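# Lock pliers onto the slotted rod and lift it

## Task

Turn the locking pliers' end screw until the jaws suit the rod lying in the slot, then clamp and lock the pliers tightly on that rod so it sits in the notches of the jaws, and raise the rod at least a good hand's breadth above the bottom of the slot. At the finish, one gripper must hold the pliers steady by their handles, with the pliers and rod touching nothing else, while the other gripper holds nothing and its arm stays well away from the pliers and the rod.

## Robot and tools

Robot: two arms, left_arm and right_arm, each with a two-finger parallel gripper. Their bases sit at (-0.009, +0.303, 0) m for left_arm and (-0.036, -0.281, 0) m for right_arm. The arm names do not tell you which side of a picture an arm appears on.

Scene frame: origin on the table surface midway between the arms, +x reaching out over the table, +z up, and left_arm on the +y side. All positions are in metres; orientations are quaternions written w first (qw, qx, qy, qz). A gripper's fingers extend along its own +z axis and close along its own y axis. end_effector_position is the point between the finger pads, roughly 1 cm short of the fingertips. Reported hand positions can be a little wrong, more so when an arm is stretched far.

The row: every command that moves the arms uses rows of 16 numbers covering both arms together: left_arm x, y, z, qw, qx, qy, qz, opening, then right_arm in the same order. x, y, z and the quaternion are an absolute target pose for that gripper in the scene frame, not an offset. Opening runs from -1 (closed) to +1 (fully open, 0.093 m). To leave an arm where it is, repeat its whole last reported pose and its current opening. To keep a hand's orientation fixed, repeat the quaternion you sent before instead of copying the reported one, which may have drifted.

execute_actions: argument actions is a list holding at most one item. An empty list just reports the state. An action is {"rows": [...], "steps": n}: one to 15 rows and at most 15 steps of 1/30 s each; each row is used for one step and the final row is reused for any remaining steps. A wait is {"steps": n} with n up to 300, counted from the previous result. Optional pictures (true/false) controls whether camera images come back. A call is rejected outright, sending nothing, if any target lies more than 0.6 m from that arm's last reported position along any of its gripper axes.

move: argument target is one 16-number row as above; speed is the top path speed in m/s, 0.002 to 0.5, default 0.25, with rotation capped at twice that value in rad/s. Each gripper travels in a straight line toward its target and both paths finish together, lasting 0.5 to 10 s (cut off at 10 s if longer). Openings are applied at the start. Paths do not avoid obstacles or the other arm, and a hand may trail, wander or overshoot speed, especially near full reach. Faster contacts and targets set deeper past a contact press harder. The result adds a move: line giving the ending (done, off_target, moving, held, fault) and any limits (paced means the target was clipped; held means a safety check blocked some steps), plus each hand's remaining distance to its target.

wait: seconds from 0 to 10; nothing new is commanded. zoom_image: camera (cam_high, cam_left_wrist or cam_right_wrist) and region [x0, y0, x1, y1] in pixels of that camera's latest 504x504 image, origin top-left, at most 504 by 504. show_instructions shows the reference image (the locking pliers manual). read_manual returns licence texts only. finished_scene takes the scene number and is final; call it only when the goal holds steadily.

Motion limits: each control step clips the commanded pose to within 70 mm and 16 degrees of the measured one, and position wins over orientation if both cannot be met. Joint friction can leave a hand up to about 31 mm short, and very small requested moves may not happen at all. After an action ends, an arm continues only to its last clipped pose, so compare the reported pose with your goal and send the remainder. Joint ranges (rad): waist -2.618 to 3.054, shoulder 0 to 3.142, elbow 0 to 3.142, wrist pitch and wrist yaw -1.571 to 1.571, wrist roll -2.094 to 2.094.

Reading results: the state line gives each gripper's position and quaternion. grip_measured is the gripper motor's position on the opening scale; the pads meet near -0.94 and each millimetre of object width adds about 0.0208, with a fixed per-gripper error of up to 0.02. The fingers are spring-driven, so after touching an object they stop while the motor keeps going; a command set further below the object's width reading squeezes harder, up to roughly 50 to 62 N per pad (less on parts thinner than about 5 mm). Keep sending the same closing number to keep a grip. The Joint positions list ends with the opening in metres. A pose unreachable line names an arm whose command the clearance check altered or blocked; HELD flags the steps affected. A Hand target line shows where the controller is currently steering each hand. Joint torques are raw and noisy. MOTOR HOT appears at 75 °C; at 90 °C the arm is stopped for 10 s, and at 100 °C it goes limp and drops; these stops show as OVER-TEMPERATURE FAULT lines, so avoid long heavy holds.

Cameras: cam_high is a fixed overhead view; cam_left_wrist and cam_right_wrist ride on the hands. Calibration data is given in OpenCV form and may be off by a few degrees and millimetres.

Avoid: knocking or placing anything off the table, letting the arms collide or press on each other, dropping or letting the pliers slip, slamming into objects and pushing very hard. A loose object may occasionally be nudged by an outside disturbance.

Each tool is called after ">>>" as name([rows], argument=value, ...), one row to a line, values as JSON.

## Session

>>> execute_actions(actions=[])

Scene clock: 0.00 s of 8100.00 s.
left_arm: end_effector_position=(+0.1555, +0.6389, +0.1200) grip_measured=+1.000 end_effector_quat_wxyz=(+0.594, -0.573, +0.549, +0.129) | right_arm: end_effector_position=(+0.3626, -0.3194, +0.2378) grip_measured=+1.000 end_effector_quat_wxyz=(+0.502, +0.724, +0.392, +0.266)
Joint positions: left_arm=[ 1.012  1.401  0.305  0.829  0.162 -0.55   0.093] | right_arm=[ 0.244  1.33   0.94  -0.096  0.707  1.892  0.093]
Joint velocities: left_arm=[ 0.012  0.012 -0.007  0.022  0.007  0.007  0.   ] | right_arm=[ 0.002 -0.002 -0.007 -0.022 -0.007 -0.037  0.   ]
Joint torques (N m, as the arm reports them, + toward a larger angle): no reading
Hand target (left_arm): +0.156, +0.639, +0.120; +0.594, -0.573, +0.549, +0.129
Hand target (right_arm): +0.363, -0.319, +0.238; +0.502, +0.724, +0.392, +0.266
camera_calibration (this result's frames):
cam_left_wrist: T_world_to_cam=[[0.794729, -0.285431, 0.535663, -0.00526811], [0.1263, -0.785444, -0.60591, 0.5923], [0.593679, 0.549188, -0.588165, -0.290362], [0, 0, 0, 1]] pos_world=[0.101761, 0.623178, 0.190922]
cam_right_wrist: T_world_to_cam=[[-0.30282, 0.159728, -0.939567, 0.383382], [0.156908, 0.980758, 0.11616, 0.268678], [0.940042, -0.11225, -0.322056, -0.216767], [0, 0, 0, 1]] pos_world=[0.277708, -0.349078, 0.259192]

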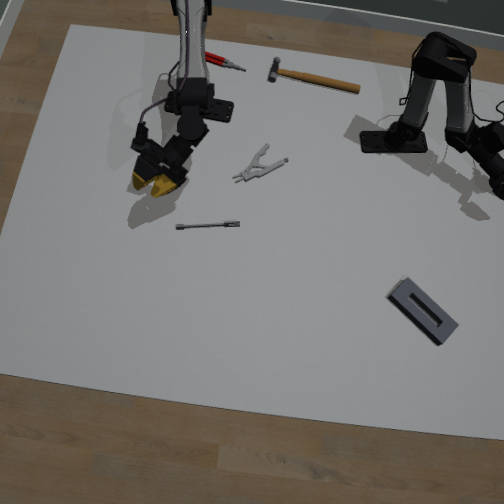

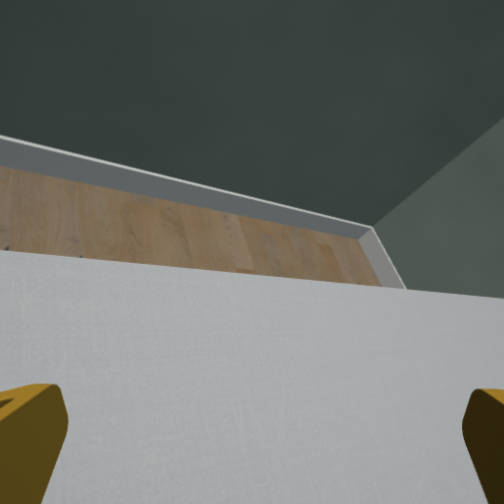

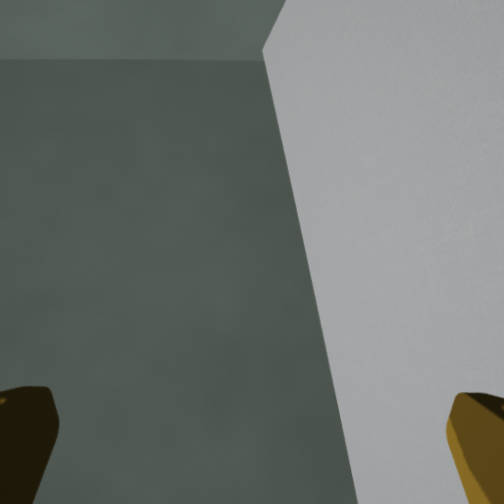

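>>> zoom_image(camera="cam_high", region=[210, 120, 310, 220])

>>> zoom_image(camera="cam_high", region=[370, 260, 470, 360])

Region (210, 120, 310, 220) of cam_high's 504x504 image, scaled by 5.040, with more detail than that image has.

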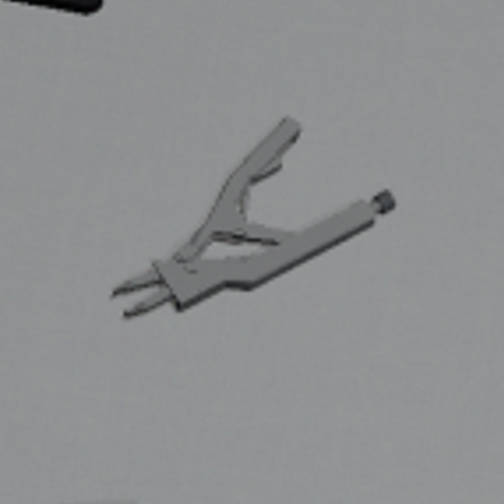

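Region (370, 260, 470, 360) of cam_high's 504x504 image, scaled by 5.040, with more detail than that image has.

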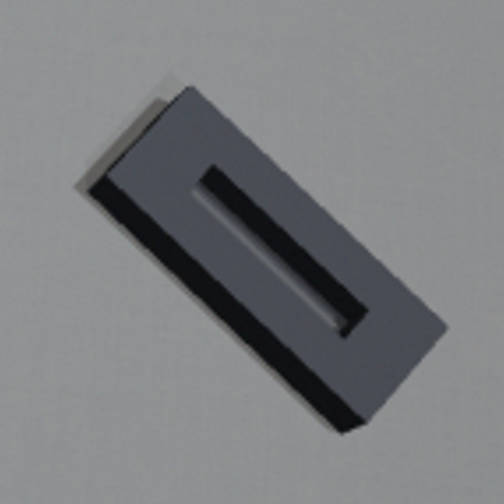

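>>> move(target=[0.42,0.27,0.11,0,-0.423,0.906,0,1,0.3626,-0.3194,0.2378,0.502,0.724,0.392,0.266,1], speed=0.25)

Scene clock: 32.97 s of 8100.00 s.
left_arm: end_effector_position=(+0.4262, +0.2713, +0.1066) grip_measured=+1.000 end_effector_quat_wxyz=(+0.009, -0.422, +0.906, -0.025) | right_arm: end_effector_position=(+0.3626, -0.3194, +0.2378) grip_measured=+1.000 end_effector_quat_wxyz=(+0.502, +0.724, +0.392, +0.266)
Joint positions: left_arm=[-0.237  2.198  2.043 -1.375  0.035 -0.932  0.093] | right_arm=[ 0.244  1.33   0.94  -0.096  0.707  1.892  0.093]
Joint velocities: left_arm=[ 0.007  0.012 -0.012 -0.022  0.022  0.007  0.   ] | right_arm=[ 0.002 -0.002 -0.007 -0.007  0.037  0.051  0.   ]
Joint torques (N m, as the arm reports them, + toward a larger angle): left_arm=[ -0.54 -12.52  10.7    0.3   -0.07   0.06] | right_arm=[-0.25 -5.68  7.8   2.1   0.12 -0.2 ]
Hand target (left_arm): +0.428, +0.269, +0.105; +0.006, -0.419, +0.908, -0.026
Hand target (right_arm): +0.363, -0.319, +0.238; +0.502, +0.724, +0.392, +0.266
Off the commanded pose (left_arm): 0.007 m, 3 deg.
Off the commanded pose (right_arm): 0.000 m, 0 deg.
move: off_target (left_arm)
camera_calibration (this result's frames):
cam_left_wrist: T_world_to_cam=[[0.766768, -0.641378, 0.0264762, -0.155411], [-0.588271, -0.685576, 0.428862, 0.42848], [-0.256911, -0.344413, -0.902982, 0.38144], [0, 0, 0, 1]] pos_world=[0.469222, 0.325451, 0.16479]
cam_right_wrist: T_world_to_cam=[[-0.30282, 0.159728, -0.939567, 0.383382], [0.156908, 0.980758, 0.11616, 0.268678], [0.940042, -0.11225, -0.322056, -0.216767], [0, 0, 0, 1]] pos_world=[0.277708, -0.349078, 0.259192]

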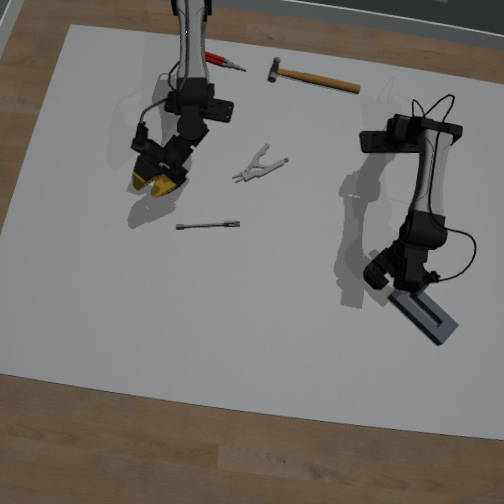

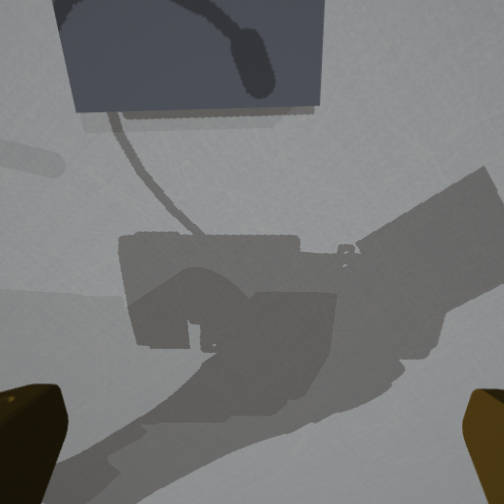

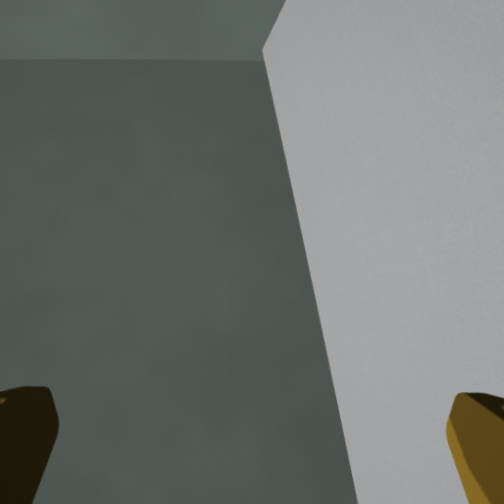

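>>> move(target=[0.476,0.352,0.085,0.118,-0.419,0.898,0.055,1,0.3626,-0.3194,0.2378,0.502,0.724,0.392,0.266,1], speed=0.1)

Scene clock: 42.93 s of 8100.00 s.
left_arm: end_effector_position=(+0.4673, +0.3482, +0.0870) grip_measured=+1.000 end_effector_quat_wxyz=(+0.108, -0.420, +0.899, +0.057) | right_arm: end_effector_position=(+0.3626, -0.3194, +0.2378) grip_measured=+1.000 end_effector_quat_wxyz=(+0.502, +0.724, +0.392, +0.266)
Joint positions: left_arm=[-0.149  2.259  2.043 -1.199 -0.19  -0.831  0.093] | right_arm=[ 0.244  1.33   0.94  -0.096  0.707  1.892  0.093]
Joint velocities: left_arm=[ 0.007 -0.002 -0.007  0.007 -0.051 -0.022  0.   ] | right_arm=[-0.022 -0.002  0.007 -0.051 -0.007 -0.081  0.   ]
Joint torques (N m, as the arm reports them, + toward a larger angle): left_arm=[  0.17 -13.46  10.81   0.87  -0.33   0.15] | right_arm=[-0.25 -5.63  7.86  2.09  0.13 -0.2 ]
Hand target (left_arm): +0.475, +0.353, +0.086; +0.118, -0.419, +0.898, +0.058
Hand target (right_arm): +0.363, -0.319, +0.238; +0.502, +0.724, +0.392, +0.266
Off the commanded pose (left_arm): 0.010 m, 1 deg.
Off the commanded pose (right_arm): 0.000 m, 0 deg.
move: done
camera_calibration (this result's frames):
cam_left_wrist: T_world_to_cam=[[0.772473, -0.634001, -0.0364415, -0.13684], [-0.617091, -0.762944, 0.192654, 0.574723], [-0.149946, -0.126332, -0.98059, 0.281615], [0, 0, 0, 1]] pos_world=[0.502589, 0.387302, 0.16044]
cam_right_wrist: T_world_to_cam=[[-0.30282, 0.159728, -0.939567, 0.383382], [0.156908, 0.980758, 0.11616, 0.268678], [0.940042, -0.11225, -0.322056, -0.216767], [0, 0, 0, 1]] pos_world=[0.277708, -0.349078, 0.259192]

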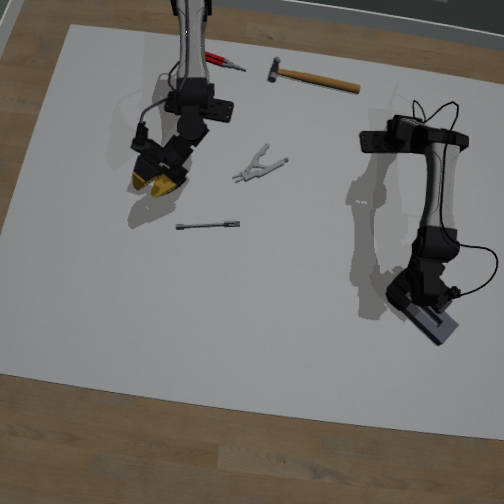

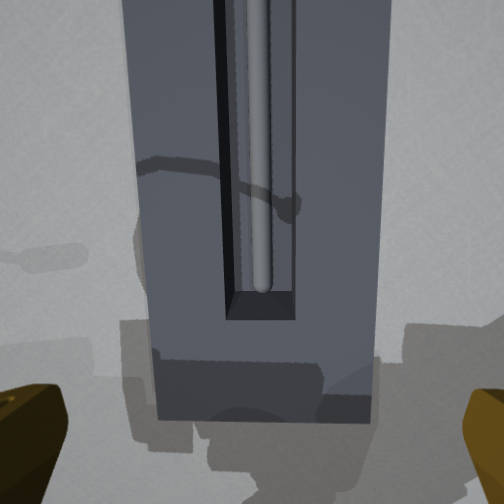

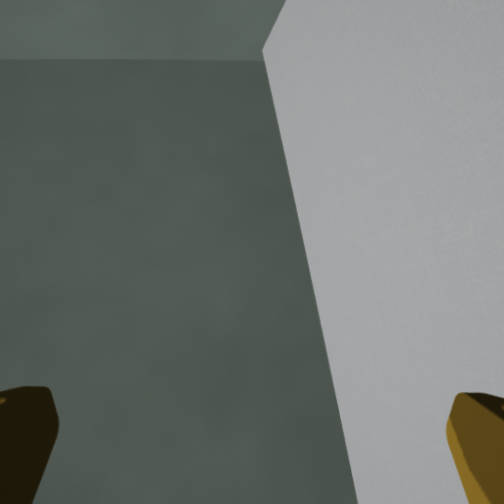

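>>> move(target=[0.472,0.351,0.018,0.118,-0.419,0.898,0.055,1,0.3626,-0.3194,0.2378,0.502,0.724,0.392,0.266,1], speed=0.06)

>>> execute_actions([
  {"rows":[[0.472,0.351,0.018,0.118,-0.419,0.898,0.055,0.42,0.3626,-0.3194,0.2378,0.502,0.724,0.392,0.266,1]],"steps":15},
], pictures=false)

>>> move(target=[0.44,0.345,0.022,0.118,-0.419,0.898,0.055,0.42,0.3626,-0.3194,0.2378,0.502,0.724,0.392,0.266,1], speed=0.03)

Scene clock: 49.50 s of 8100.00 s.
left_arm: end_effector_position=(+0.4785, +0.3487, +0.0320) grip_measured=+1.000 end_effector_quat_wxyz=(+0.130, -0.420, +0.897, +0.048) | right_arm: end_effector_position=(+0.3626, -0.3194, +0.2378) grip_measured=+1.000 end_effector_quat_wxyz=(+0.502, +0.724, +0.392, +0.266)
Joint positions: left_arm=[-0.149  2.282  1.853 -0.939 -0.191 -0.83   0.093] | right_arm=[ 0.244  1.33   0.94  -0.096  0.707  1.892  0.093]
Joint velocities: left_arm=[-0.012 -0.007 -0.002  0.051 -0.11  -0.022  0.   ] | right_arm=[ 0.002 -0.017  0.012  0.007  0.022 -0.051  0.   ]
Joint torques (N m, as the arm reports them, + toward a larger angle): left_arm=[  0.02 -13.8    6.26   0.97  -0.33   0.09] | right_arm=[-0.28 -5.64  7.8   2.1   0.13 -0.19]
Hand target (left_arm): +0.473, +0.351, +0.018; +0.118, -0.419, +0.898, +0.055
Hand target (right_arm): +0.363, -0.319, +0.238; +0.502, +0.724, +0.392, +0.266
Off the commanded pose (left_arm): 0.016 m, 2 deg.
Off the commanded pose (right_arm): 0.000 m, 0 deg.
move: off_target (left_arm)
camera_calibration (this result's frames):
cam_left_wrist: T_world_to_cam=[[0.772849, -0.634587, -0.00199847, -0.148223], [-0.626046, -0.762955, 0.161141, 0.597958], [-0.103783, -0.123286, -0.986929, 0.206479], [0, 0, 0, 1]] pos_world=[0.510332, 0.38761, 0.107128]
cam_right_wrist: T_world_to_cam=[[-0.30282, 0.159728, -0.939567, 0.383382], [0.156908, 0.980758, 0.11616, 0.268678], [0.940042, -0.11225, -0.322056, -0.216767], [0, 0, 0, 1]] pos_world=[0.277708, -0.349078, 0.259192]

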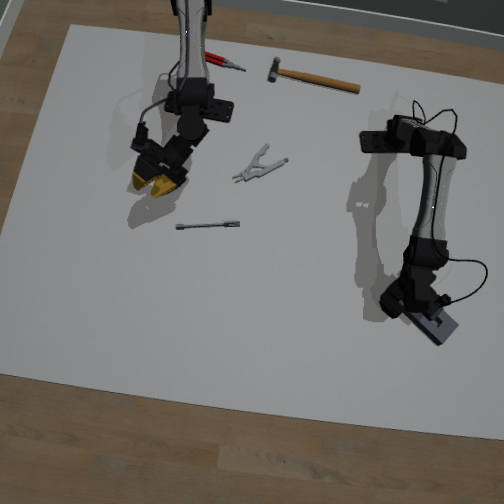

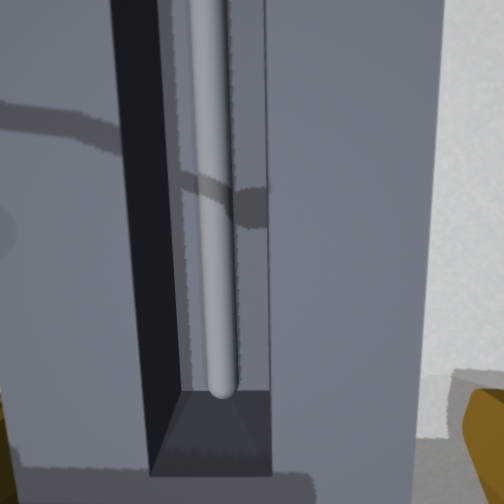

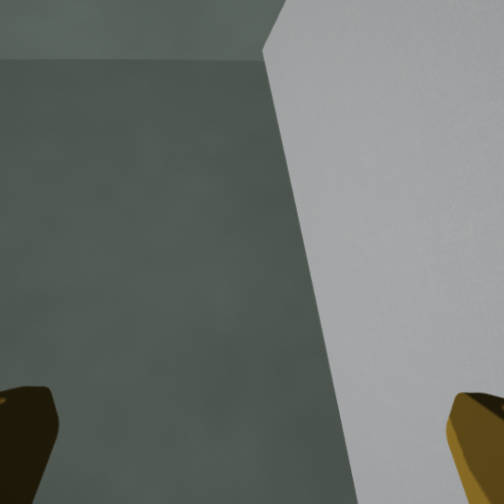

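Scene clock: 50.00 s of 8100.00 s.
left_arm: end_effector_position=(+0.4713, +0.3551, +0.0294) grip_measured=+0.435 end_effector_quat_wxyz=(+0.121, -0.424, +0.895, +0.062) | right_arm: end_effector_position=(+0.3626, -0.3194, +0.2378) grip_measured=+1.000 end_effector_quat_wxyz=(+0.502, +0.724, +0.392, +0.266)
Joint positions: left_arm=[-0.142  2.282  1.845 -0.958 -0.208 -0.831  0.066] | right_arm=[ 0.244  1.33   0.94  -0.096  0.707  1.892  0.093]
Joint velocities: left_arm=[-0.007  0.002 -0.017  0.007  0.022 -0.051  0.   ] | right_arm=[-0.002  0.017 -0.032 -0.022 -0.022  0.007  0.   ]
Joint torques (N m, as the arm reports them, + toward a larger angle): left_arm=[ -0.58 -14.12   6.11   1.13  -0.17   0.1 ] | right_arm=[-0.25 -5.68  7.82  2.09  0.12 -0.19]
Hand target (left_arm): +0.472, +0.351, +0.018; +0.118, -0.419, +0.899, +0.055
Hand target (right_arm): +0.363, -0.319, +0.238; +0.502, +0.724, +0.392, +0.266
Off the commanded pose (left_arm): 0.012 m, 1 deg.
Off the commanded pose (right_arm): 0.000 m, 0 deg.
Steps of this call (steps 1 to 15: all 15 steps of this action). Readings (end_effector_position):
1: left_arm (+0.4781, +0.3492, +0.0320) | right_arm (+0.3626, -0.3194, +0.2378)
2: left_arm (+0.4726, +0.3539, +0.0302) | right_arm (+0.3626, -0.3194, +0.2378)
4: left_arm (+0.4712, +0.3551, +0.0294) | right_arm (+0.3626, -0.3194, +0.2378)
8: left_arm (+0.4713, +0.3551, +0.0294) | right_arm (+0.3626, -0.3194, +0.2378)
15: the state above

Scene clock: 51.60 s of 8100.00 s.
left_arm: end_effector_position=(+0.4710, +0.3550, +0.0304) grip_measured=+0.434 end_effector_quat_wxyz=(+0.174, -0.423, +0.887, +0.062) | right_arm: end_effector_position=(+0.3626, -0.3194, +0.2378) grip_measured=+1.000 end_effector_quat_wxyz=(+0.502, +0.724, +0.392, +0.266)
Joint positions: left_arm=[-0.158  2.194  1.675 -0.778 -0.255 -0.836  0.066] | right_arm=[ 0.244  1.33   0.94  -0.096  0.707  1.892  0.093]
Joint velocities: left_arm=[-0.027  0.002  0.002  0.051 -0.007  0.051 -0.001] | right_arm=[-0.012 -0.002  0.007 -0.022 -0.066  0.022  0.   ]
Joint torques (N m, as the arm reports them, + toward a larger angle): left_arm=[ -0.19 -17.     4.46   0.06   0.34   0.  ] | right_arm=[-0.23 -5.64  7.83  2.09  0.12 -0.19]
Hand target (left_arm): +0.442, +0.345, +0.022; +0.119, -0.420, +0.898, +0.055
Hand target (right_arm): +0.363, -0.319, +0.238; +0.502, +0.724, +0.392, +0.266
Off the commanded pose (left_arm): 0.034 m, 7 deg.
Off the commanded pose (right_arm): 0.000 m, 0 deg.
move: off_target (left_arm)
camera_calibration (this result's frames):
cam_left_wrist: T_world_to_cam=[[0.780365, -0.625182, 0.013361, -0.145756], [-0.624472, -0.778008, 0.0688365, 0.605693], [-0.0326404, -0.0620612, -0.997538, 0.150007], [0, 0, 0, 1]] pos_world=[0.496878, 0.389419, 0.109892]
cam_right_wrist: T_world_to_cam=[[-0.30282, 0.159728, -0.939567, 0.383382], [0.156908, 0.980758, 0.11616, 0.268678], [0.940042, -0.11225, -0.322056, -0.216767], [0, 0, 0, 1]] pos_world=[0.277708, -0.349078, 0.259192]

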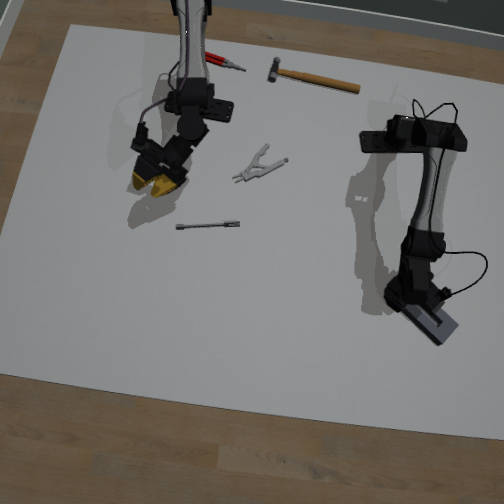

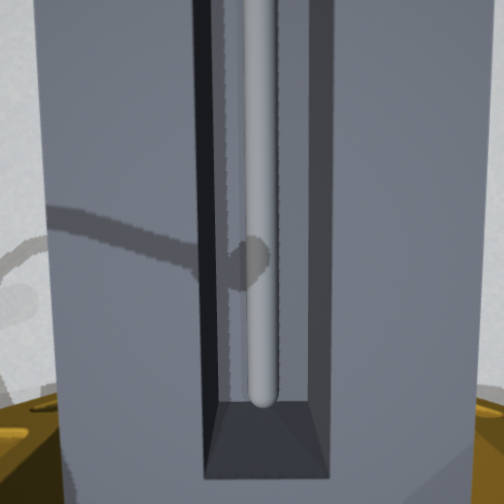

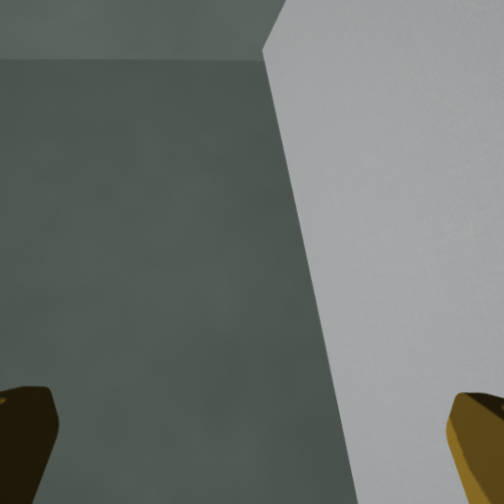

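>>> execute_actions([
  {"rows":[[0.471,0.355,0.031,0.15,-0.423,0.89,0.062,1,0.3626,-0.3194,0.2378,0.502,0.724,0.392,0.266,1]],"steps":12},
], pictures=false)

>>> move(target=[0.45,0.33,0.10,0.118,-0.419,0.898,0.055,1,0.3626,-0.3194,0.2378,0.502,0.724,0.392,0.266,1], speed=0.15)

>>> move(target=[0.09,-0.03,0.13,0,0.485,0.875,0,0.2,0.2,-0.42,0.2,0.502,0.724,0.392,0.266,1], speed=0.25)

Scene clock: 70.90 s of 8100.00 s.
left_arm: end_effector_position=(+0.4699, +0.3526, +0.0346) grip_measured=+1.000 end_effector_quat_wxyz=(+0.159, -0.422, +0.891, +0.060) | right_arm: end_effector_position=(+0.3626, -0.3194, +0.2378) grip_measured=+1.000 end_effector_quat_wxyz=(+0.502, +0.724, +0.392, +0.266)
Joint positions: left_arm=[-0.157  2.207  1.724 -0.842 -0.239 -0.836  0.093] | right_arm=[ 0.244  1.33   0.94  -0.096  0.707  1.892  0.093]
Joint velocities: left_arm=[-0.012 -0.002 -0.002 -0.007  0.066  0.022  0.   ] | right_arm=[-0.012  0.002 -0.002 -0.007 -0.037  0.037  0.   ]
Joint torques (N m, as the arm reports them, + toward a larger angle): left_arm=[  0.11 -12.61  10.87   0.83  -0.25   0.05] | right_arm=[-0.23 -5.63  7.81  2.1   0.13 -0.19]
Hand target (left_arm): +0.471, +0.355, +0.031; +0.151, -0.424, +0.891, +0.062
Hand target (right_arm): +0.363, -0.319, +0.238; +0.502, +0.724, +0.392, +0.266
Off the commanded pose (left_arm): 0.005 m, 1 deg.
Off the commanded pose (right_arm): 0.000 m, 0 deg.
Steps of this call (steps 1 to 567: nothing new was sent; steps 568 to 579: all 12 steps of this action). Readings (end_effector_position):
568: left_arm (+0.4717, +0.3549, +0.0311) | right_arm (+0.3626, -0.3194, +0.2378)
569: left_arm (+0.4721, +0.3545, +0.0318) | right_arm (+0.3626, -0.3194, +0.2378)
571: left_arm (+0.4733, +0.3538, +0.0335) | right_arm (+0.3626, -0.3194, +0.2378)
575: left_arm (+0.4724, +0.3530, +0.0354) | right_arm (+0.3626, -0.3194, +0.2378)
579: the state above

Scene clock: 72.30 s of 8100.00 s.
left_arm: end_effector_position=(+0.4466, +0.3333, +0.0939) grip_measured=+1.000 end_effector_quat_wxyz=(+0.114, -0.418, +0.899, +0.059) | right_arm: end_effector_position=(+0.3626, -0.3194, +0.2378) grip_measured=+1.000 end_effector_quat_wxyz=(+0.502, +0.724, +0.392, +0.266)
Joint positions: left_arm=[-0.186  2.153  1.896 -1.156 -0.204 -0.863  0.093] | right_arm=[ 0.244  1.33   0.94  -0.096  0.707  1.892  0.093]
Joint velocities: left_arm=[-0.017  0.017 -0.017 -0.022 -0.022 -0.022  0.   ] | right_arm=[-0.012  0.007  0.012  0.037  0.007 -0.022  0.   ]
Joint torques (N m, as the arm reports them, + toward a larger angle): left_arm=[ -0.79 -14.12  10.76   0.58  -0.23  -0.03] | right_arm=[-0.26 -5.7   7.84  2.1   0.11 -0.19]
Hand target (left_arm): +0.449, +0.330, +0.100; +0.118, -0.419, +0.899, +0.054
Hand target (right_arm): +0.363, -0.319, +0.238; +0.502, +0.724, +0.392, +0.266
Off the commanded pose (left_arm): 0.008 m, 1 deg.
Off the commanded pose (right_arm): 0.000 m, 0 deg.
move: done
camera_calibration (this result's frames):
cam_left_wrist: T_world_to_cam=[[0.770874, -0.635993, -0.0355838, -0.128723], [-0.620976, -0.76277, 0.180472, 0.552017], [-0.141921, -0.117025, -0.982936, 0.276936], [0, 0, 0, 1]] pos_world=[0.481322, 0.371604, 0.168007]
cam_right_wrist: T_world_to_cam=[[-0.30282, 0.159728, -0.939567, 0.383382], [0.156908, 0.980758, 0.11616, 0.268678], [0.940042, -0.11225, -0.322056, -0.216767], [0, 0, 0, 1]] pos_world=[0.277708, -0.349078, 0.259192]

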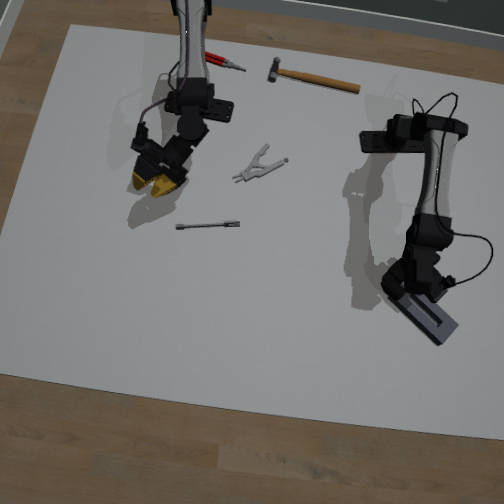

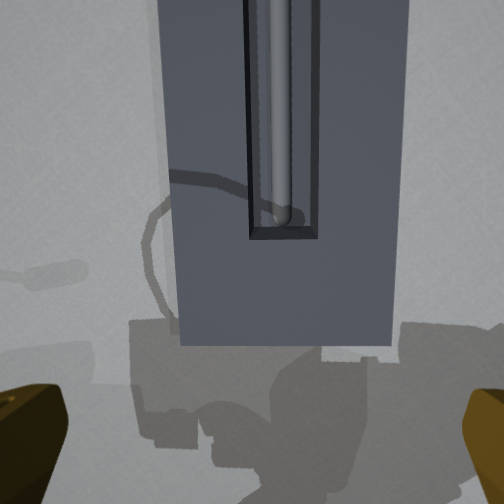

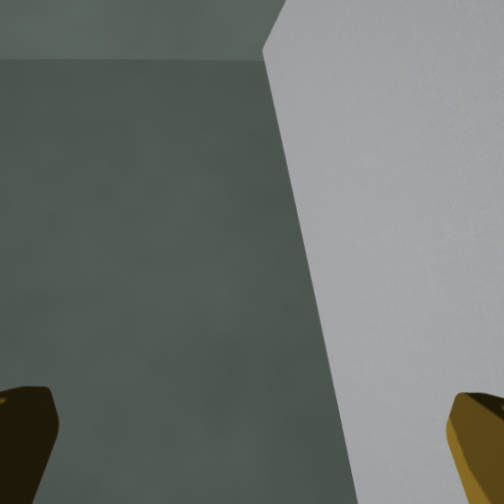

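Scene clock: 76.63 s of 8100.00 s.
left_arm: end_effector_position=(+0.0897, -0.0358, +0.1282) grip_measured=+0.202 end_effector_quat_wxyz=(+0.001, +0.480, +0.877, -0.019) | right_arm: end_effector_position=(+0.2046, -0.4234, +0.2033) grip_measured=+1.000 end_effector_quat_wxyz=(+0.499, +0.728, +0.387, +0.269)
Joint positions: left_arm=[-1.452  1.855  1.629 -1.316  0.026 -0.276  0.055] | right_arm=[-0.403  0.605  0.471 -0.235  0.114  1.62   0.093]
Joint velocities: left_arm=[-0.002 -0.002 -0.002  0.007  0.066  0.037 -0.   ] | right_arm=[-0.012 -0.017  0.022 -0.051 -0.081 -0.066  0.   ]
Joint torques (N m, as the arm reports them, + toward a larger angle): left_arm=[-0.42 -9.08 10.74  0.28 -0.03  0.15] | right_arm=[-0.83 -1.75  7.15  2.25 -0.1  -0.28]
Hand target (left_arm): +0.089, -0.040, +0.129; -0.002, +0.485, +0.874, -0.020
Hand target (right_arm): +0.202, -0.422, +0.200; +0.497, +0.727, +0.390, +0.268
Off the commanded pose (left_arm): 0.006 m, 2 deg.
Off the commanded pose (right_arm): 0.007 m, 1 deg.
move: done
camera_calibration (this result's frames):
cam_left_wrist: T_world_to_cam=[[-0.840109, -0.542385, 0.00594188, 0.0553951], [-0.493532, 0.768893, 0.406484, 0.057173], [-0.22504, 0.338559, -0.913639, 0.231684], [0, 0, 0, 1]] pos_world=[0.126893, -0.092353, 0.188106]
cam_right_wrist: T_world_to_cam=[[-0.297589, 0.173838, -0.938734, 0.324469], [0.162064, 0.97821, 0.129773, 0.394644], [0.940838, -0.113516, -0.319277, -0.092268], [0, 0, 0, 1]] pos_world=[0.11941, -0.452924, 0.223917]

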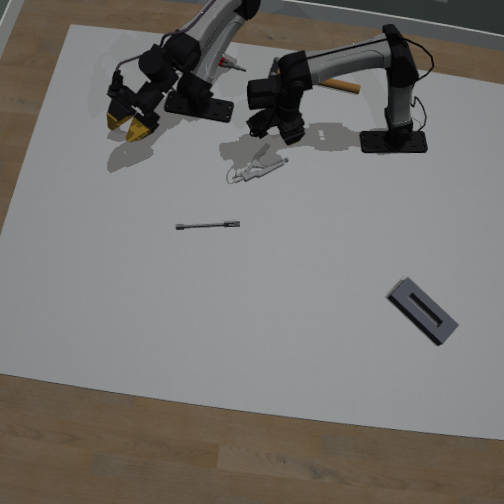

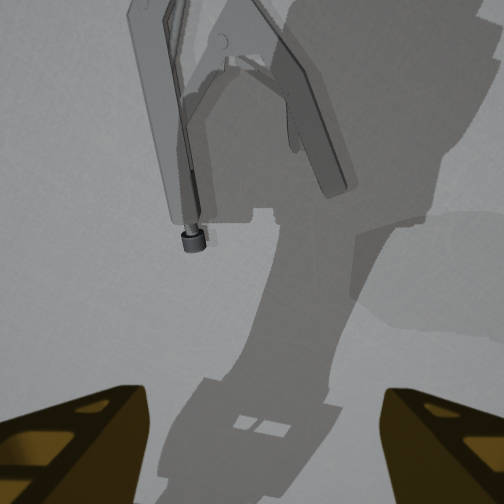

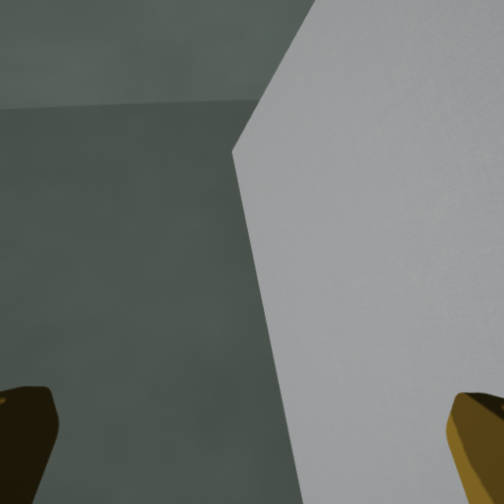

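>>> move(target=[0.128,-0.036,0.05,0,0.438,0.899,0,-0.2,0.2,-0.42,0.2,0.502,0.724,0.392,0.266,1], speed=0.12)

Scene clock: 82.83 s of 8100.00 s.
left_arm: end_effector_position=(+0.1273, -0.0421, +0.0606) grip_measured=-0.199 end_effector_quat_wxyz=(+0.008, +0.444, +0.896, -0.009) | right_arm: end_effector_position=(+0.2027, -0.4222, +0.2035) grip_measured=+1.000 end_effector_quat_wxyz=(+0.501, +0.725, +0.388, +0.269)
Joint positions: left_arm=[-1.37   1.957  1.496 -1.087  0.004 -0.275  0.036] | right_arm=[-0.403  0.587  0.463 -0.238  0.113  1.614  0.093]
Joint velocities: left_arm=[-0.002 -0.012 -0.002 -0.037 -0.007  0.007 -0.   ] | right_arm=[ 0.022 -0.012 -0.012  0.007 -0.066 -0.022  0.   ]
Joint torques (N m, as the arm reports them, + toward a larger angle): left_arm=[  0.09 -10.58   5.84   0.51  -0.18  -0.02] | right_arm=[ 0.3  -1.66  7.09  2.3   0.05 -0.25]
Hand target (left_arm): +0.129, -0.036, +0.050; +0.001, +0.438, +0.899, +0.001
Hand target (right_arm): +0.200, -0.420, +0.200; +0.502, +0.724, +0.392, +0.266
Off the commanded pose (left_arm): 0.012 m, 2 deg.
Off the commanded pose (right_arm): 0.005 m, 1 deg.
move: off_target (left_arm)
camera_calibration (this result's frames):
cam_left_wrist: T_world_to_cam=[[-0.79308, -0.608878, -0.0170778, 0.0766553], [-0.562227, 0.720954, 0.405124, 0.114827], [-0.234359, 0.330898, -0.914102, 0.181434], [0, 0, 0, 1]] pos_world=[0.167873, -0.096147, 0.120639]
cam_right_wrist: T_world_to_cam=[[-0.295173, 0.16587, -0.940936, 0.32047], [0.158139, 0.979714, 0.123097, 0.396523], [0.942266, -0.112463, -0.315415, -0.0909703], [0, 0, 0, 1]] pos_world=[0.117607, -0.451867, 0.224038]

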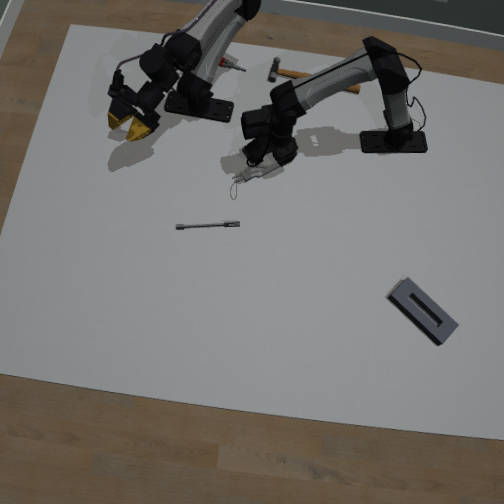

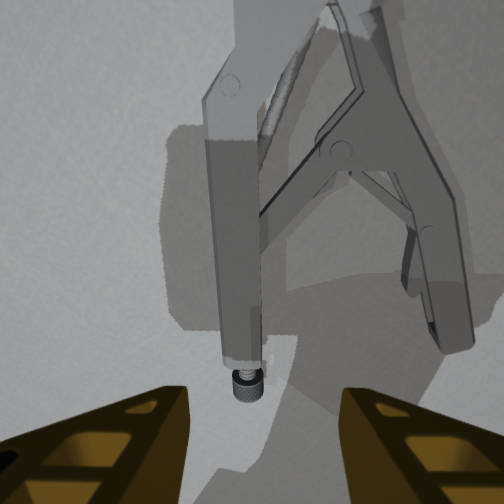

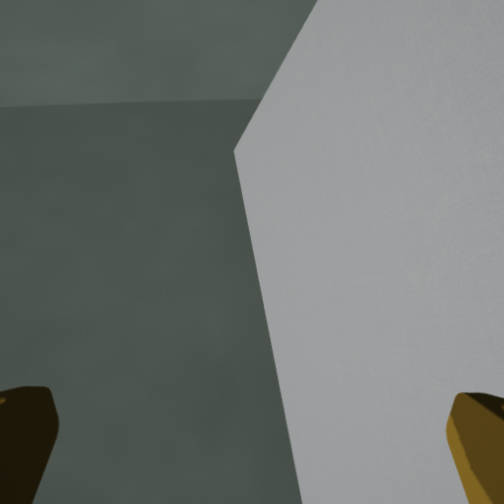

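>>> move(target=[0.131,-0.031,0.006,0,0.438,0.899,0,-0.2,0.2,-0.42,0.2,0.502,0.724,0.392,0.266,1], speed=0.05)

Scene clock: 89.57 s of 8100.00 s.
left_arm: end_effector_position=(+0.1301, -0.0397, +0.0179) grip_measured=-0.199 end_effector_quat_wxyz=(+0.009, +0.439, +0.898, -0.011) | right_arm: end_effector_position=(+0.2027, -0.4222, +0.2034) grip_measured=+1.000 end_effector_quat_wxyz=(+0.501, +0.725, +0.388, +0.269)
Joint positions: left_arm=[-1.361  1.997  1.376 -0.921  0.004 -0.275  0.036] | right_arm=[-0.403  0.587  0.463 -0.238  0.113  1.614  0.093]
Joint velocities: left_arm=[ 0.002 -0.012  0.007 -0.066 -0.007 -0.007 -0.   ] | right_arm=[-0.007  0.012  0.012 -0.037 -0.007  0.022  0.   ]
Joint torques (N m, as the arm reports them, + toward a larger angle): left_arm=[  0.3  -10.29   5.23   0.54  -0.15   0.09] | right_arm=[ 0.29 -1.7   7.09  2.3   0.04 -0.26]
Hand target (left_arm): +0.131, -0.031, +0.006; -0.000, +0.438, +0.899, +0.000
Hand target (right_arm): +0.200, -0.420, +0.200; +0.502, +0.724, +0.392, +0.266
Off the commanded pose (left_arm): 0.015 m, 2 deg.
Off the commanded pose (right_arm): 0.005 m, 1 deg.
move: off_target (left_arm)
camera_calibration (this result's frames):
cam_left_wrist: T_world_to_cam=[[-0.787442, -0.616188, -0.0157181, 0.0784557], [-0.569557, 0.717627, 0.400769, 0.132895], [-0.235669, 0.324535, -0.916044, 0.142168], [0, 0, 0, 1]] pos_world=[0.170975, -0.0931637, 0.0782054]
cam_right_wrist: T_world_to_cam=[[-0.295493, 0.166031, -0.940807, 0.320485], [0.158181, 0.979693, 0.123211, 0.396484], [0.942158, -0.112409, -0.315756, -0.0908545], [0, 0, 0, 1]] pos_world=[0.117584, -0.451855, 0.223975]

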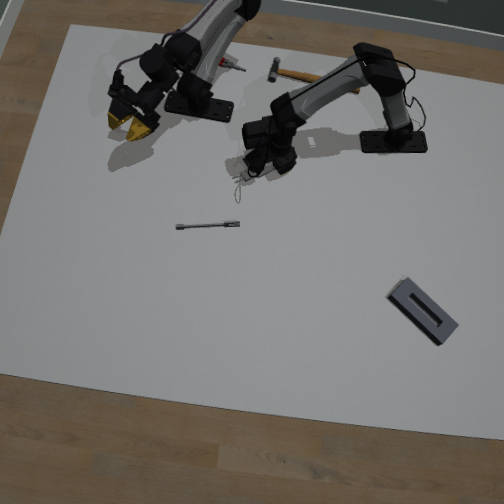

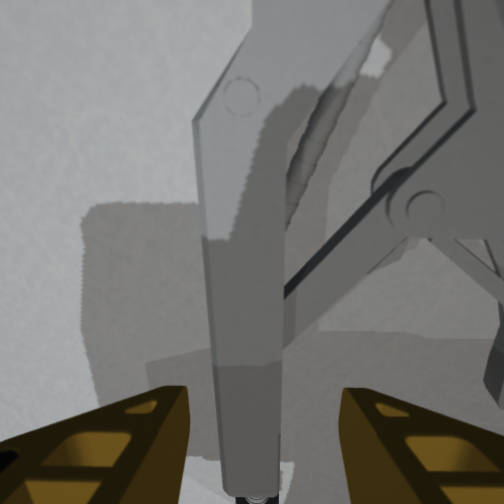

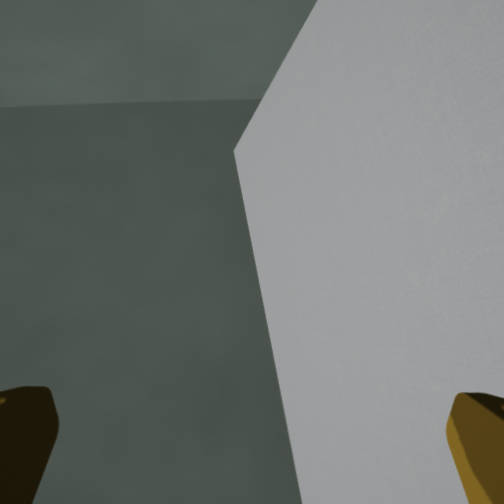

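>>> execute_actions([
  {"rows":[[0.131,-0.033,-0.001,0,0.438,0.899,0,-0.2,0.2,-0.42,0.2,0.502,0.724,0.392,0.266,1]],"steps":10},
], pictures=false)

>>> execute_actions([
  {"rows":[[0.131,-0.033,-0.001,0,0.438,0.899,0,-0.8,0.2,-0.42,0.2,0.502,0.724,0.392,0.266,1]],"steps":12},
], pictures=false)

Scene clock: 92.03 s of 8100.00 s.
left_arm: end_effector_position=(+0.1306, -0.0411, +0.0164) grip_measured=-0.199 end_effector_quat_wxyz=(+0.011, +0.439, +0.898, -0.012) | right_arm: end_effector_position=(+0.2026, -0.4222, +0.2034) grip_measured=+1.000 end_effector_quat_wxyz=(+0.501, +0.725, +0.388, +0.269)
Joint positions: left_arm=[-1.361  2.001  1.376 -0.913  0.004 -0.275  0.036] | right_arm=[-0.403  0.587  0.463 -0.238  0.113  1.614  0.093]
Joint velocities: left_arm=[ 0.012 -0.017  0.002  0.051  0.007 -0.022 -0.001] | right_arm=[ 0.007 -0.012 -0.012 -0.007  0.022  0.037  0.   ]
Joint torques (N m, as the arm reports them, + toward a larger angle): left_arm=[ 0.31 -9.32  4.55  0.73 -0.18  0.1 ] | right_arm=[ 0.3  -1.68  7.11  2.3   0.05 -0.27]
Hand target (left_arm): +0.131, -0.033, -0.001; -0.000, +0.438, +0.899, +0.000
Hand target (right_arm): +0.200, -0.420, +0.200; +0.502, +0.724, +0.392, +0.266
Off the commanded pose (left_arm): 0.019 m, 2 deg.
Off the commanded pose (right_arm): 0.005 m, 1 deg.
Steps of this call (steps 1 to 64: nothing new was sent; steps 65 to 74: all 10 steps of this action). Readings (end_effector_position):
65: left_arm (+0.1303, -0.0403, +0.0175) | right_arm (+0.2027, -0.4222, +0.2034)
66: left_arm (+0.1306, -0.0411, +0.0168) | right_arm (+0.2026, -0.4222, +0.2034)
68: left_arm (+0.1306, -0.0411, +0.0164) | right_arm (+0.2026, -0.4222, +0.2034)
72: left_arm (+0.1306, -0.0411, +0.0164) | right_arm (+0.2026, -0.4222, +0.2034)
74: the state above

Scene clock: 92.43 s of 8100.00 s.
left_arm: end_effector_position=(+0.1312, -0.0420, +0.0165) grip_measured=-0.784 end_effector_quat_wxyz=(+0.013, +0.440, +0.898, -0.013) | right_arm: end_effector_position=(+0.2026, -0.4222, +0.2034) grip_measured=+1.000 end_effector_quat_wxyz=(+0.501, +0.725, +0.388, +0.269)
Joint positions: left_arm=[-1.361  2.001  1.376 -0.909  0.003 -0.273  0.008] | right_arm=[-0.403  0.587  0.463 -0.238  0.113  1.614  0.093]
Joint velocities: left_arm=[ 0.012 -0.007 -0.007  0.022 -0.11  -0.037  0.   ] | right_arm=[-0.007 -0.017  0.007  0.007  0.066 -0.066  0.   ]
Joint torques (N m, as the arm reports them, + toward a larger angle): left_arm=[ 0.31 -9.39  4.43  0.67 -0.17  0.07] | right_arm=[ 0.32 -1.67  7.04  2.31  0.04 -0.27]
Hand target (left_arm): +0.131, -0.033, -0.001; -0.000, +0.438, +0.899, +0.000
Hand target (right_arm): +0.200, -0.420, +0.200; +0.502, +0.724, +0.392, +0.266
Off the commanded pose (left_arm): 0.020 m, 2 deg.
Off the commanded pose (right_arm): 0.005 m, 1 deg.
Steps of this call (steps 1 to 12: all 12 steps of this action). Readings (end_effector_position):
1: left_arm (+0.1307, -0.0414, +0.0164) | right_arm (+0.2026, -0.4222, +0.2034)
2: left_arm (+0.1310, -0.0416, +0.0165) | right_arm (+0.2026, -0.4222, +0.2034)
4: left_arm (+0.1312, -0.0420, +0.0165) | right_arm (+0.2026, -0.4222, +0.2034)
8: left_arm (+0.1312, -0.0420, +0.0165) | right_arm (+0.2026, -0.4222, +0.2034)
12: the state above

>>> move(target=[0.131,-0.04,0.06,0,0.438,0.899,0,-0.8,0.2,-0.42,0.2,0.502,0.724,0.392,0.266,1], speed=0.1)

>>> move(target=[0.22,0.10,0.05,0,0.906,0.423,0,-0.8,0.2,-0.42,0.2,0.502,0.724,0.392,0.266,1], speed=0.2)

Scene clock: 96.53 s of 8100.00 s.
left_arm: end_effector_position=(+0.1270, -0.0318, +0.0471) grip_measured=-0.784 end_effector_quat_wxyz=(-0.016, +0.440, +0.898, +0.012) | right_arm: end_effector_position=(+0.2026, -0.4222, +0.2034) grip_measured=+1.000 end_effector_quat_wxyz=(+0.501, +0.725, +0.388, +0.269)
Joint positions: left_arm=[-1.361  1.99   1.488 -1.108  0.003 -0.273  0.008] | right_arm=[-0.403  0.587  0.463 -0.238  0.113  1.614  0.093]
Joint velocities: left_arm=[-0.002  0.007  0.002 -0.022  0.022 -0.022 -0.001] | right_arm=[ 0.007 -0.002 -0.002  0.081  0.066  0.007  0.   ]
Joint torques (N m, as the arm reports them, + toward a larger angle): left_arm=[ -0.2  -13.43  10.59   0.16  -0.15  -0.02] | right_arm=[ 0.35 -1.7   7.05  2.3   0.04 -0.25]
Hand target (left_arm): +0.131, -0.039, +0.060; +0.000, +0.438, +0.899, -0.000
Hand target (right_arm): +0.200, -0.420, +0.200; +0.502, +0.724, +0.392, +0.266
Off the commanded pose (left_arm): 0.016 m, 2 deg.
Off the commanded pose (right_arm): 0.005 m, 1 deg.
move: off_target (left_arm)
camera_calibration (this result's frames):
cam_left_wrist: T_world_to_cam=[[-0.788548, -0.613998, -0.0346102, 0.0825519], [-0.558159, 0.690938, 0.459416, 0.108654], [-0.258168, 0.38159, -0.887546, 0.168988], [0, 0, 0, 1]] pos_world=[0.16937, -0.0888709, 0.102925]
cam_right_wrist: T_world_to_cam=[[-0.295491, 0.166023, -0.940809, 0.320483], [0.158538, 0.979651, 0.123083, 0.396478], [0.942099, -0.112784, -0.315799, -0.0909641], [0, 0, 0, 1]] pos_world=[0.11754, -0.451877, 0.223987]

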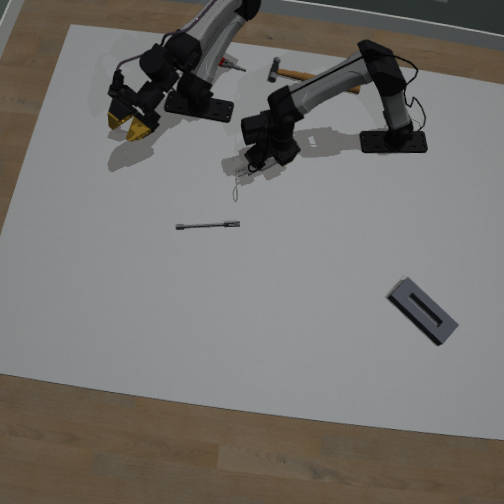

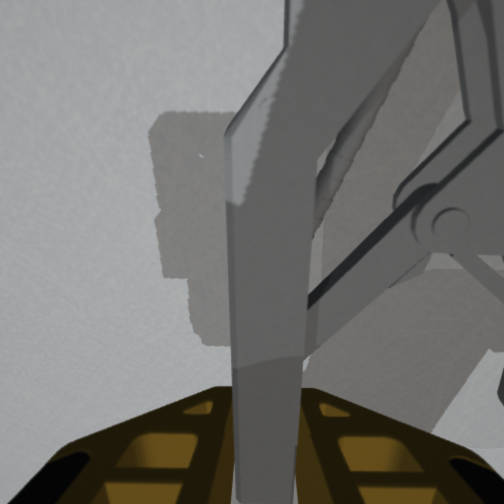

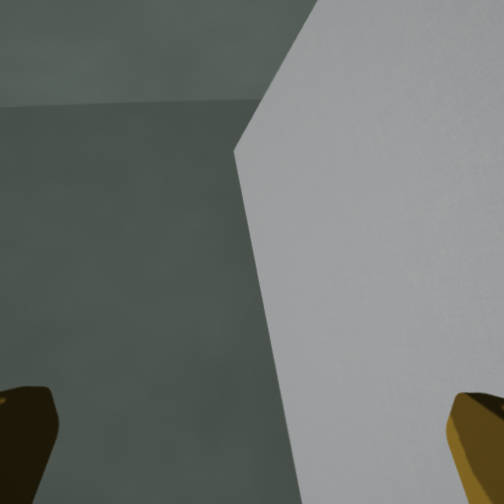

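Scene clock: 100.50 s of 8100.00 s.
left_arm: end_effector_position=(+0.2249, +0.0990, +0.0496) grip_measured=-0.784 end_effector_quat_wxyz=(-0.005, +0.905, +0.425, +0.012) | right_arm: end_effector_position=(+0.2026, -0.4222, +0.2034) grip_measured=+1.000 end_effector_quat_wxyz=(+0.501, +0.725, +0.389, +0.269)
Joint positions: left_arm=[-0.909  1.765  1.2   -1.004 -0.026  1.531  0.008] | right_arm=[-0.403  0.587  0.463 -0.238  0.113  1.614  0.093]
Joint velocities: left_arm=[-0.022 -0.002  0.002 -0.007 -0.007  0.022 -0.001] | right_arm=[ 0.012  0.012 -0.022 -0.022 -0.066 -0.007  0.   ]
Joint torques (N m, as the arm reports them, + toward a larger angle): left_arm=[  0.31 -11.22   5.38   0.33   0.09   0.14] | right_arm=[ 0.29 -1.69  7.07  2.31  0.04 -0.26]
Hand target (left_arm): +0.222, +0.103, +0.050; -0.001, +0.906, +0.423, +0.008
Hand target (right_arm): +0.200, -0.420, +0.200; +0.502, +0.724, +0.392, +0.266
Off the commanded pose (left_arm): 0.005 m, 2 deg.
Off the commanded pose (right_arm): 0.005 m, 1 deg.
move: done
camera_calibration (this result's frames):
cam_left_wrist: T_world_to_cam=[[-0.769956, 0.637411, -0.0295621, 0.111727], [0.559649, 0.696828, 0.44858, -0.179657], [0.30653, 0.328843, -0.893254, 0.0250496], [0, 0, 0, 1]] pos_world=[0.178891, 0.0457368, 0.106269]
cam_right_wrist: T_world_to_cam=[[-0.295699, 0.165703, -0.9408, 0.320388], [0.15843, 0.979709, 0.122761, 0.39659], [0.942052, -0.112751, -0.315952, -0.0909097], [0, 0, 0, 1]] pos_world=[0.117548, -0.451882, 0.224012]

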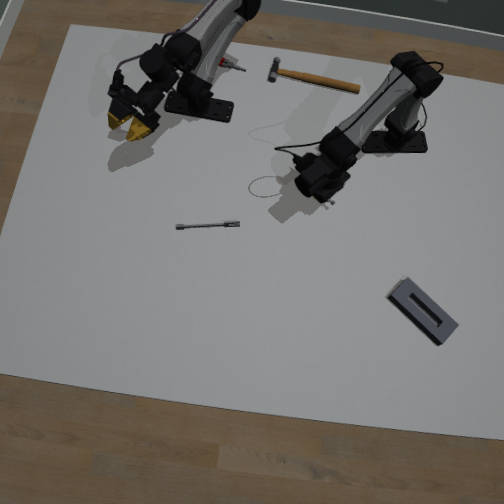

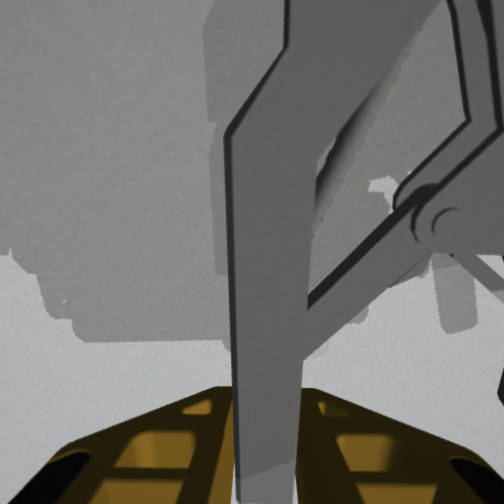

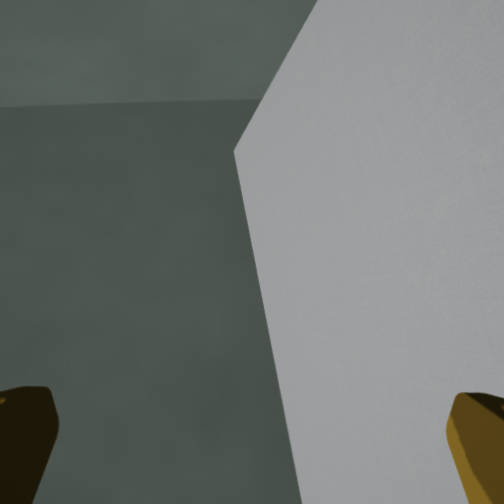

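>>> move(target=[0.222,0.10,0.004,0,0.906,0.423,0,-0.8,0.2,-0.42,0.2,0.502,0.724,0.392,0.266,1], speed=0.04)

Scene clock: 103.87 s of 8100.00 s.
left_arm: end_effector_position=(+0.2261, +0.0959, +0.0155) grip_measured=-0.784 end_effector_quat_wxyz=(+0.006, +0.906, +0.423, +0.009) | right_arm: end_effector_position=(+0.2026, -0.4222, +0.2034) grip_measured=+1.000 end_effector_quat_wxyz=(+0.501, +0.725, +0.389, +0.269)
Joint positions: left_arm=[-0.907  1.812  1.111 -0.852 -0.013  1.538  0.008] | right_arm=[-0.403  0.587  0.463 -0.238  0.113  1.614  0.093]
Joint velocities: left_arm=[ 0.017  0.012  0.007 -0.007 -0.007  0.022  0.   ] | right_arm=[ 0.007 -0.002  0.007 -0.022 -0.007  0.037  0.   ]
Joint torques (N m, as the arm reports them, + toward a larger angle): left_arm=[ 0.24 -7.96  4.57  0.62  0.15  0.1 ] | right_arm=[ 0.33 -1.69  7.05  2.3   0.03 -0.26]
Hand target (left_arm): +0.222, +0.100, +0.004; -0.000, +0.906, +0.423, +0.000
Hand target (right_arm): +0.200, -0.420, +0.200; +0.502, +0.724, +0.392, +0.266
Off the commanded pose (left_arm): 0.013 m, 1 deg.
Off the commanded pose (right_arm): 0.005 m, 1 deg.
move: off_target (left_arm)
camera_calibration (this result's frames):
cam_left_wrist: T_world_to_cam=[[-0.767057, 0.639925, -0.0460476, 0.113038], [0.561115, 0.703926, 0.435475, -0.16371], [0.311085, 0.308196, -0.899022, -0.00371469], [0, 0, 0, 1]] pos_world=[0.179722, 0.0440483, 0.073157]
cam_right_wrist: T_world_to_cam=[[-0.295699, 0.165703, -0.9408, 0.320388], [0.15843, 0.979709, 0.122761, 0.39659], [0.942052, -0.112751, -0.315952, -0.0909097], [0, 0, 0, 1]] pos_world=[0.117548, -0.451882, 0.224012]

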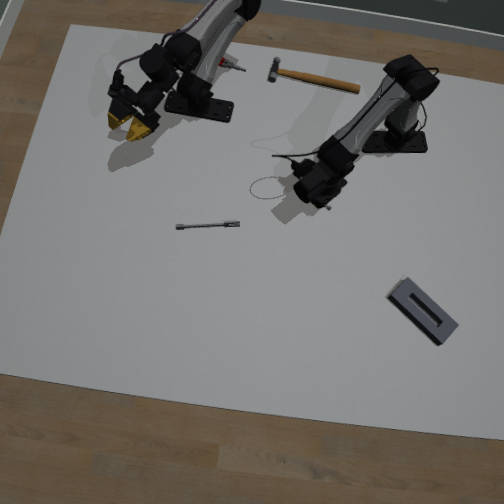

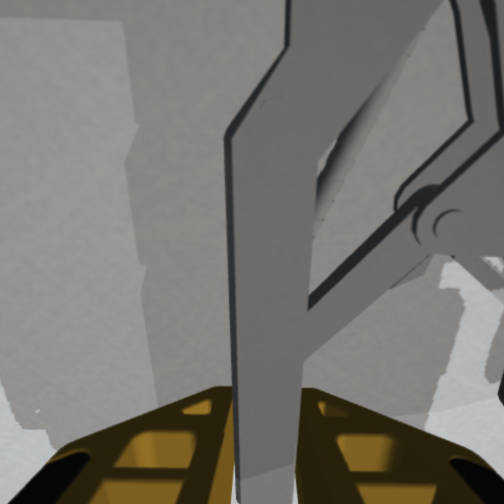

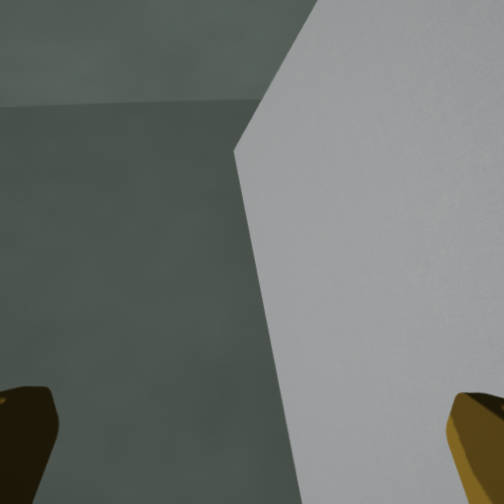

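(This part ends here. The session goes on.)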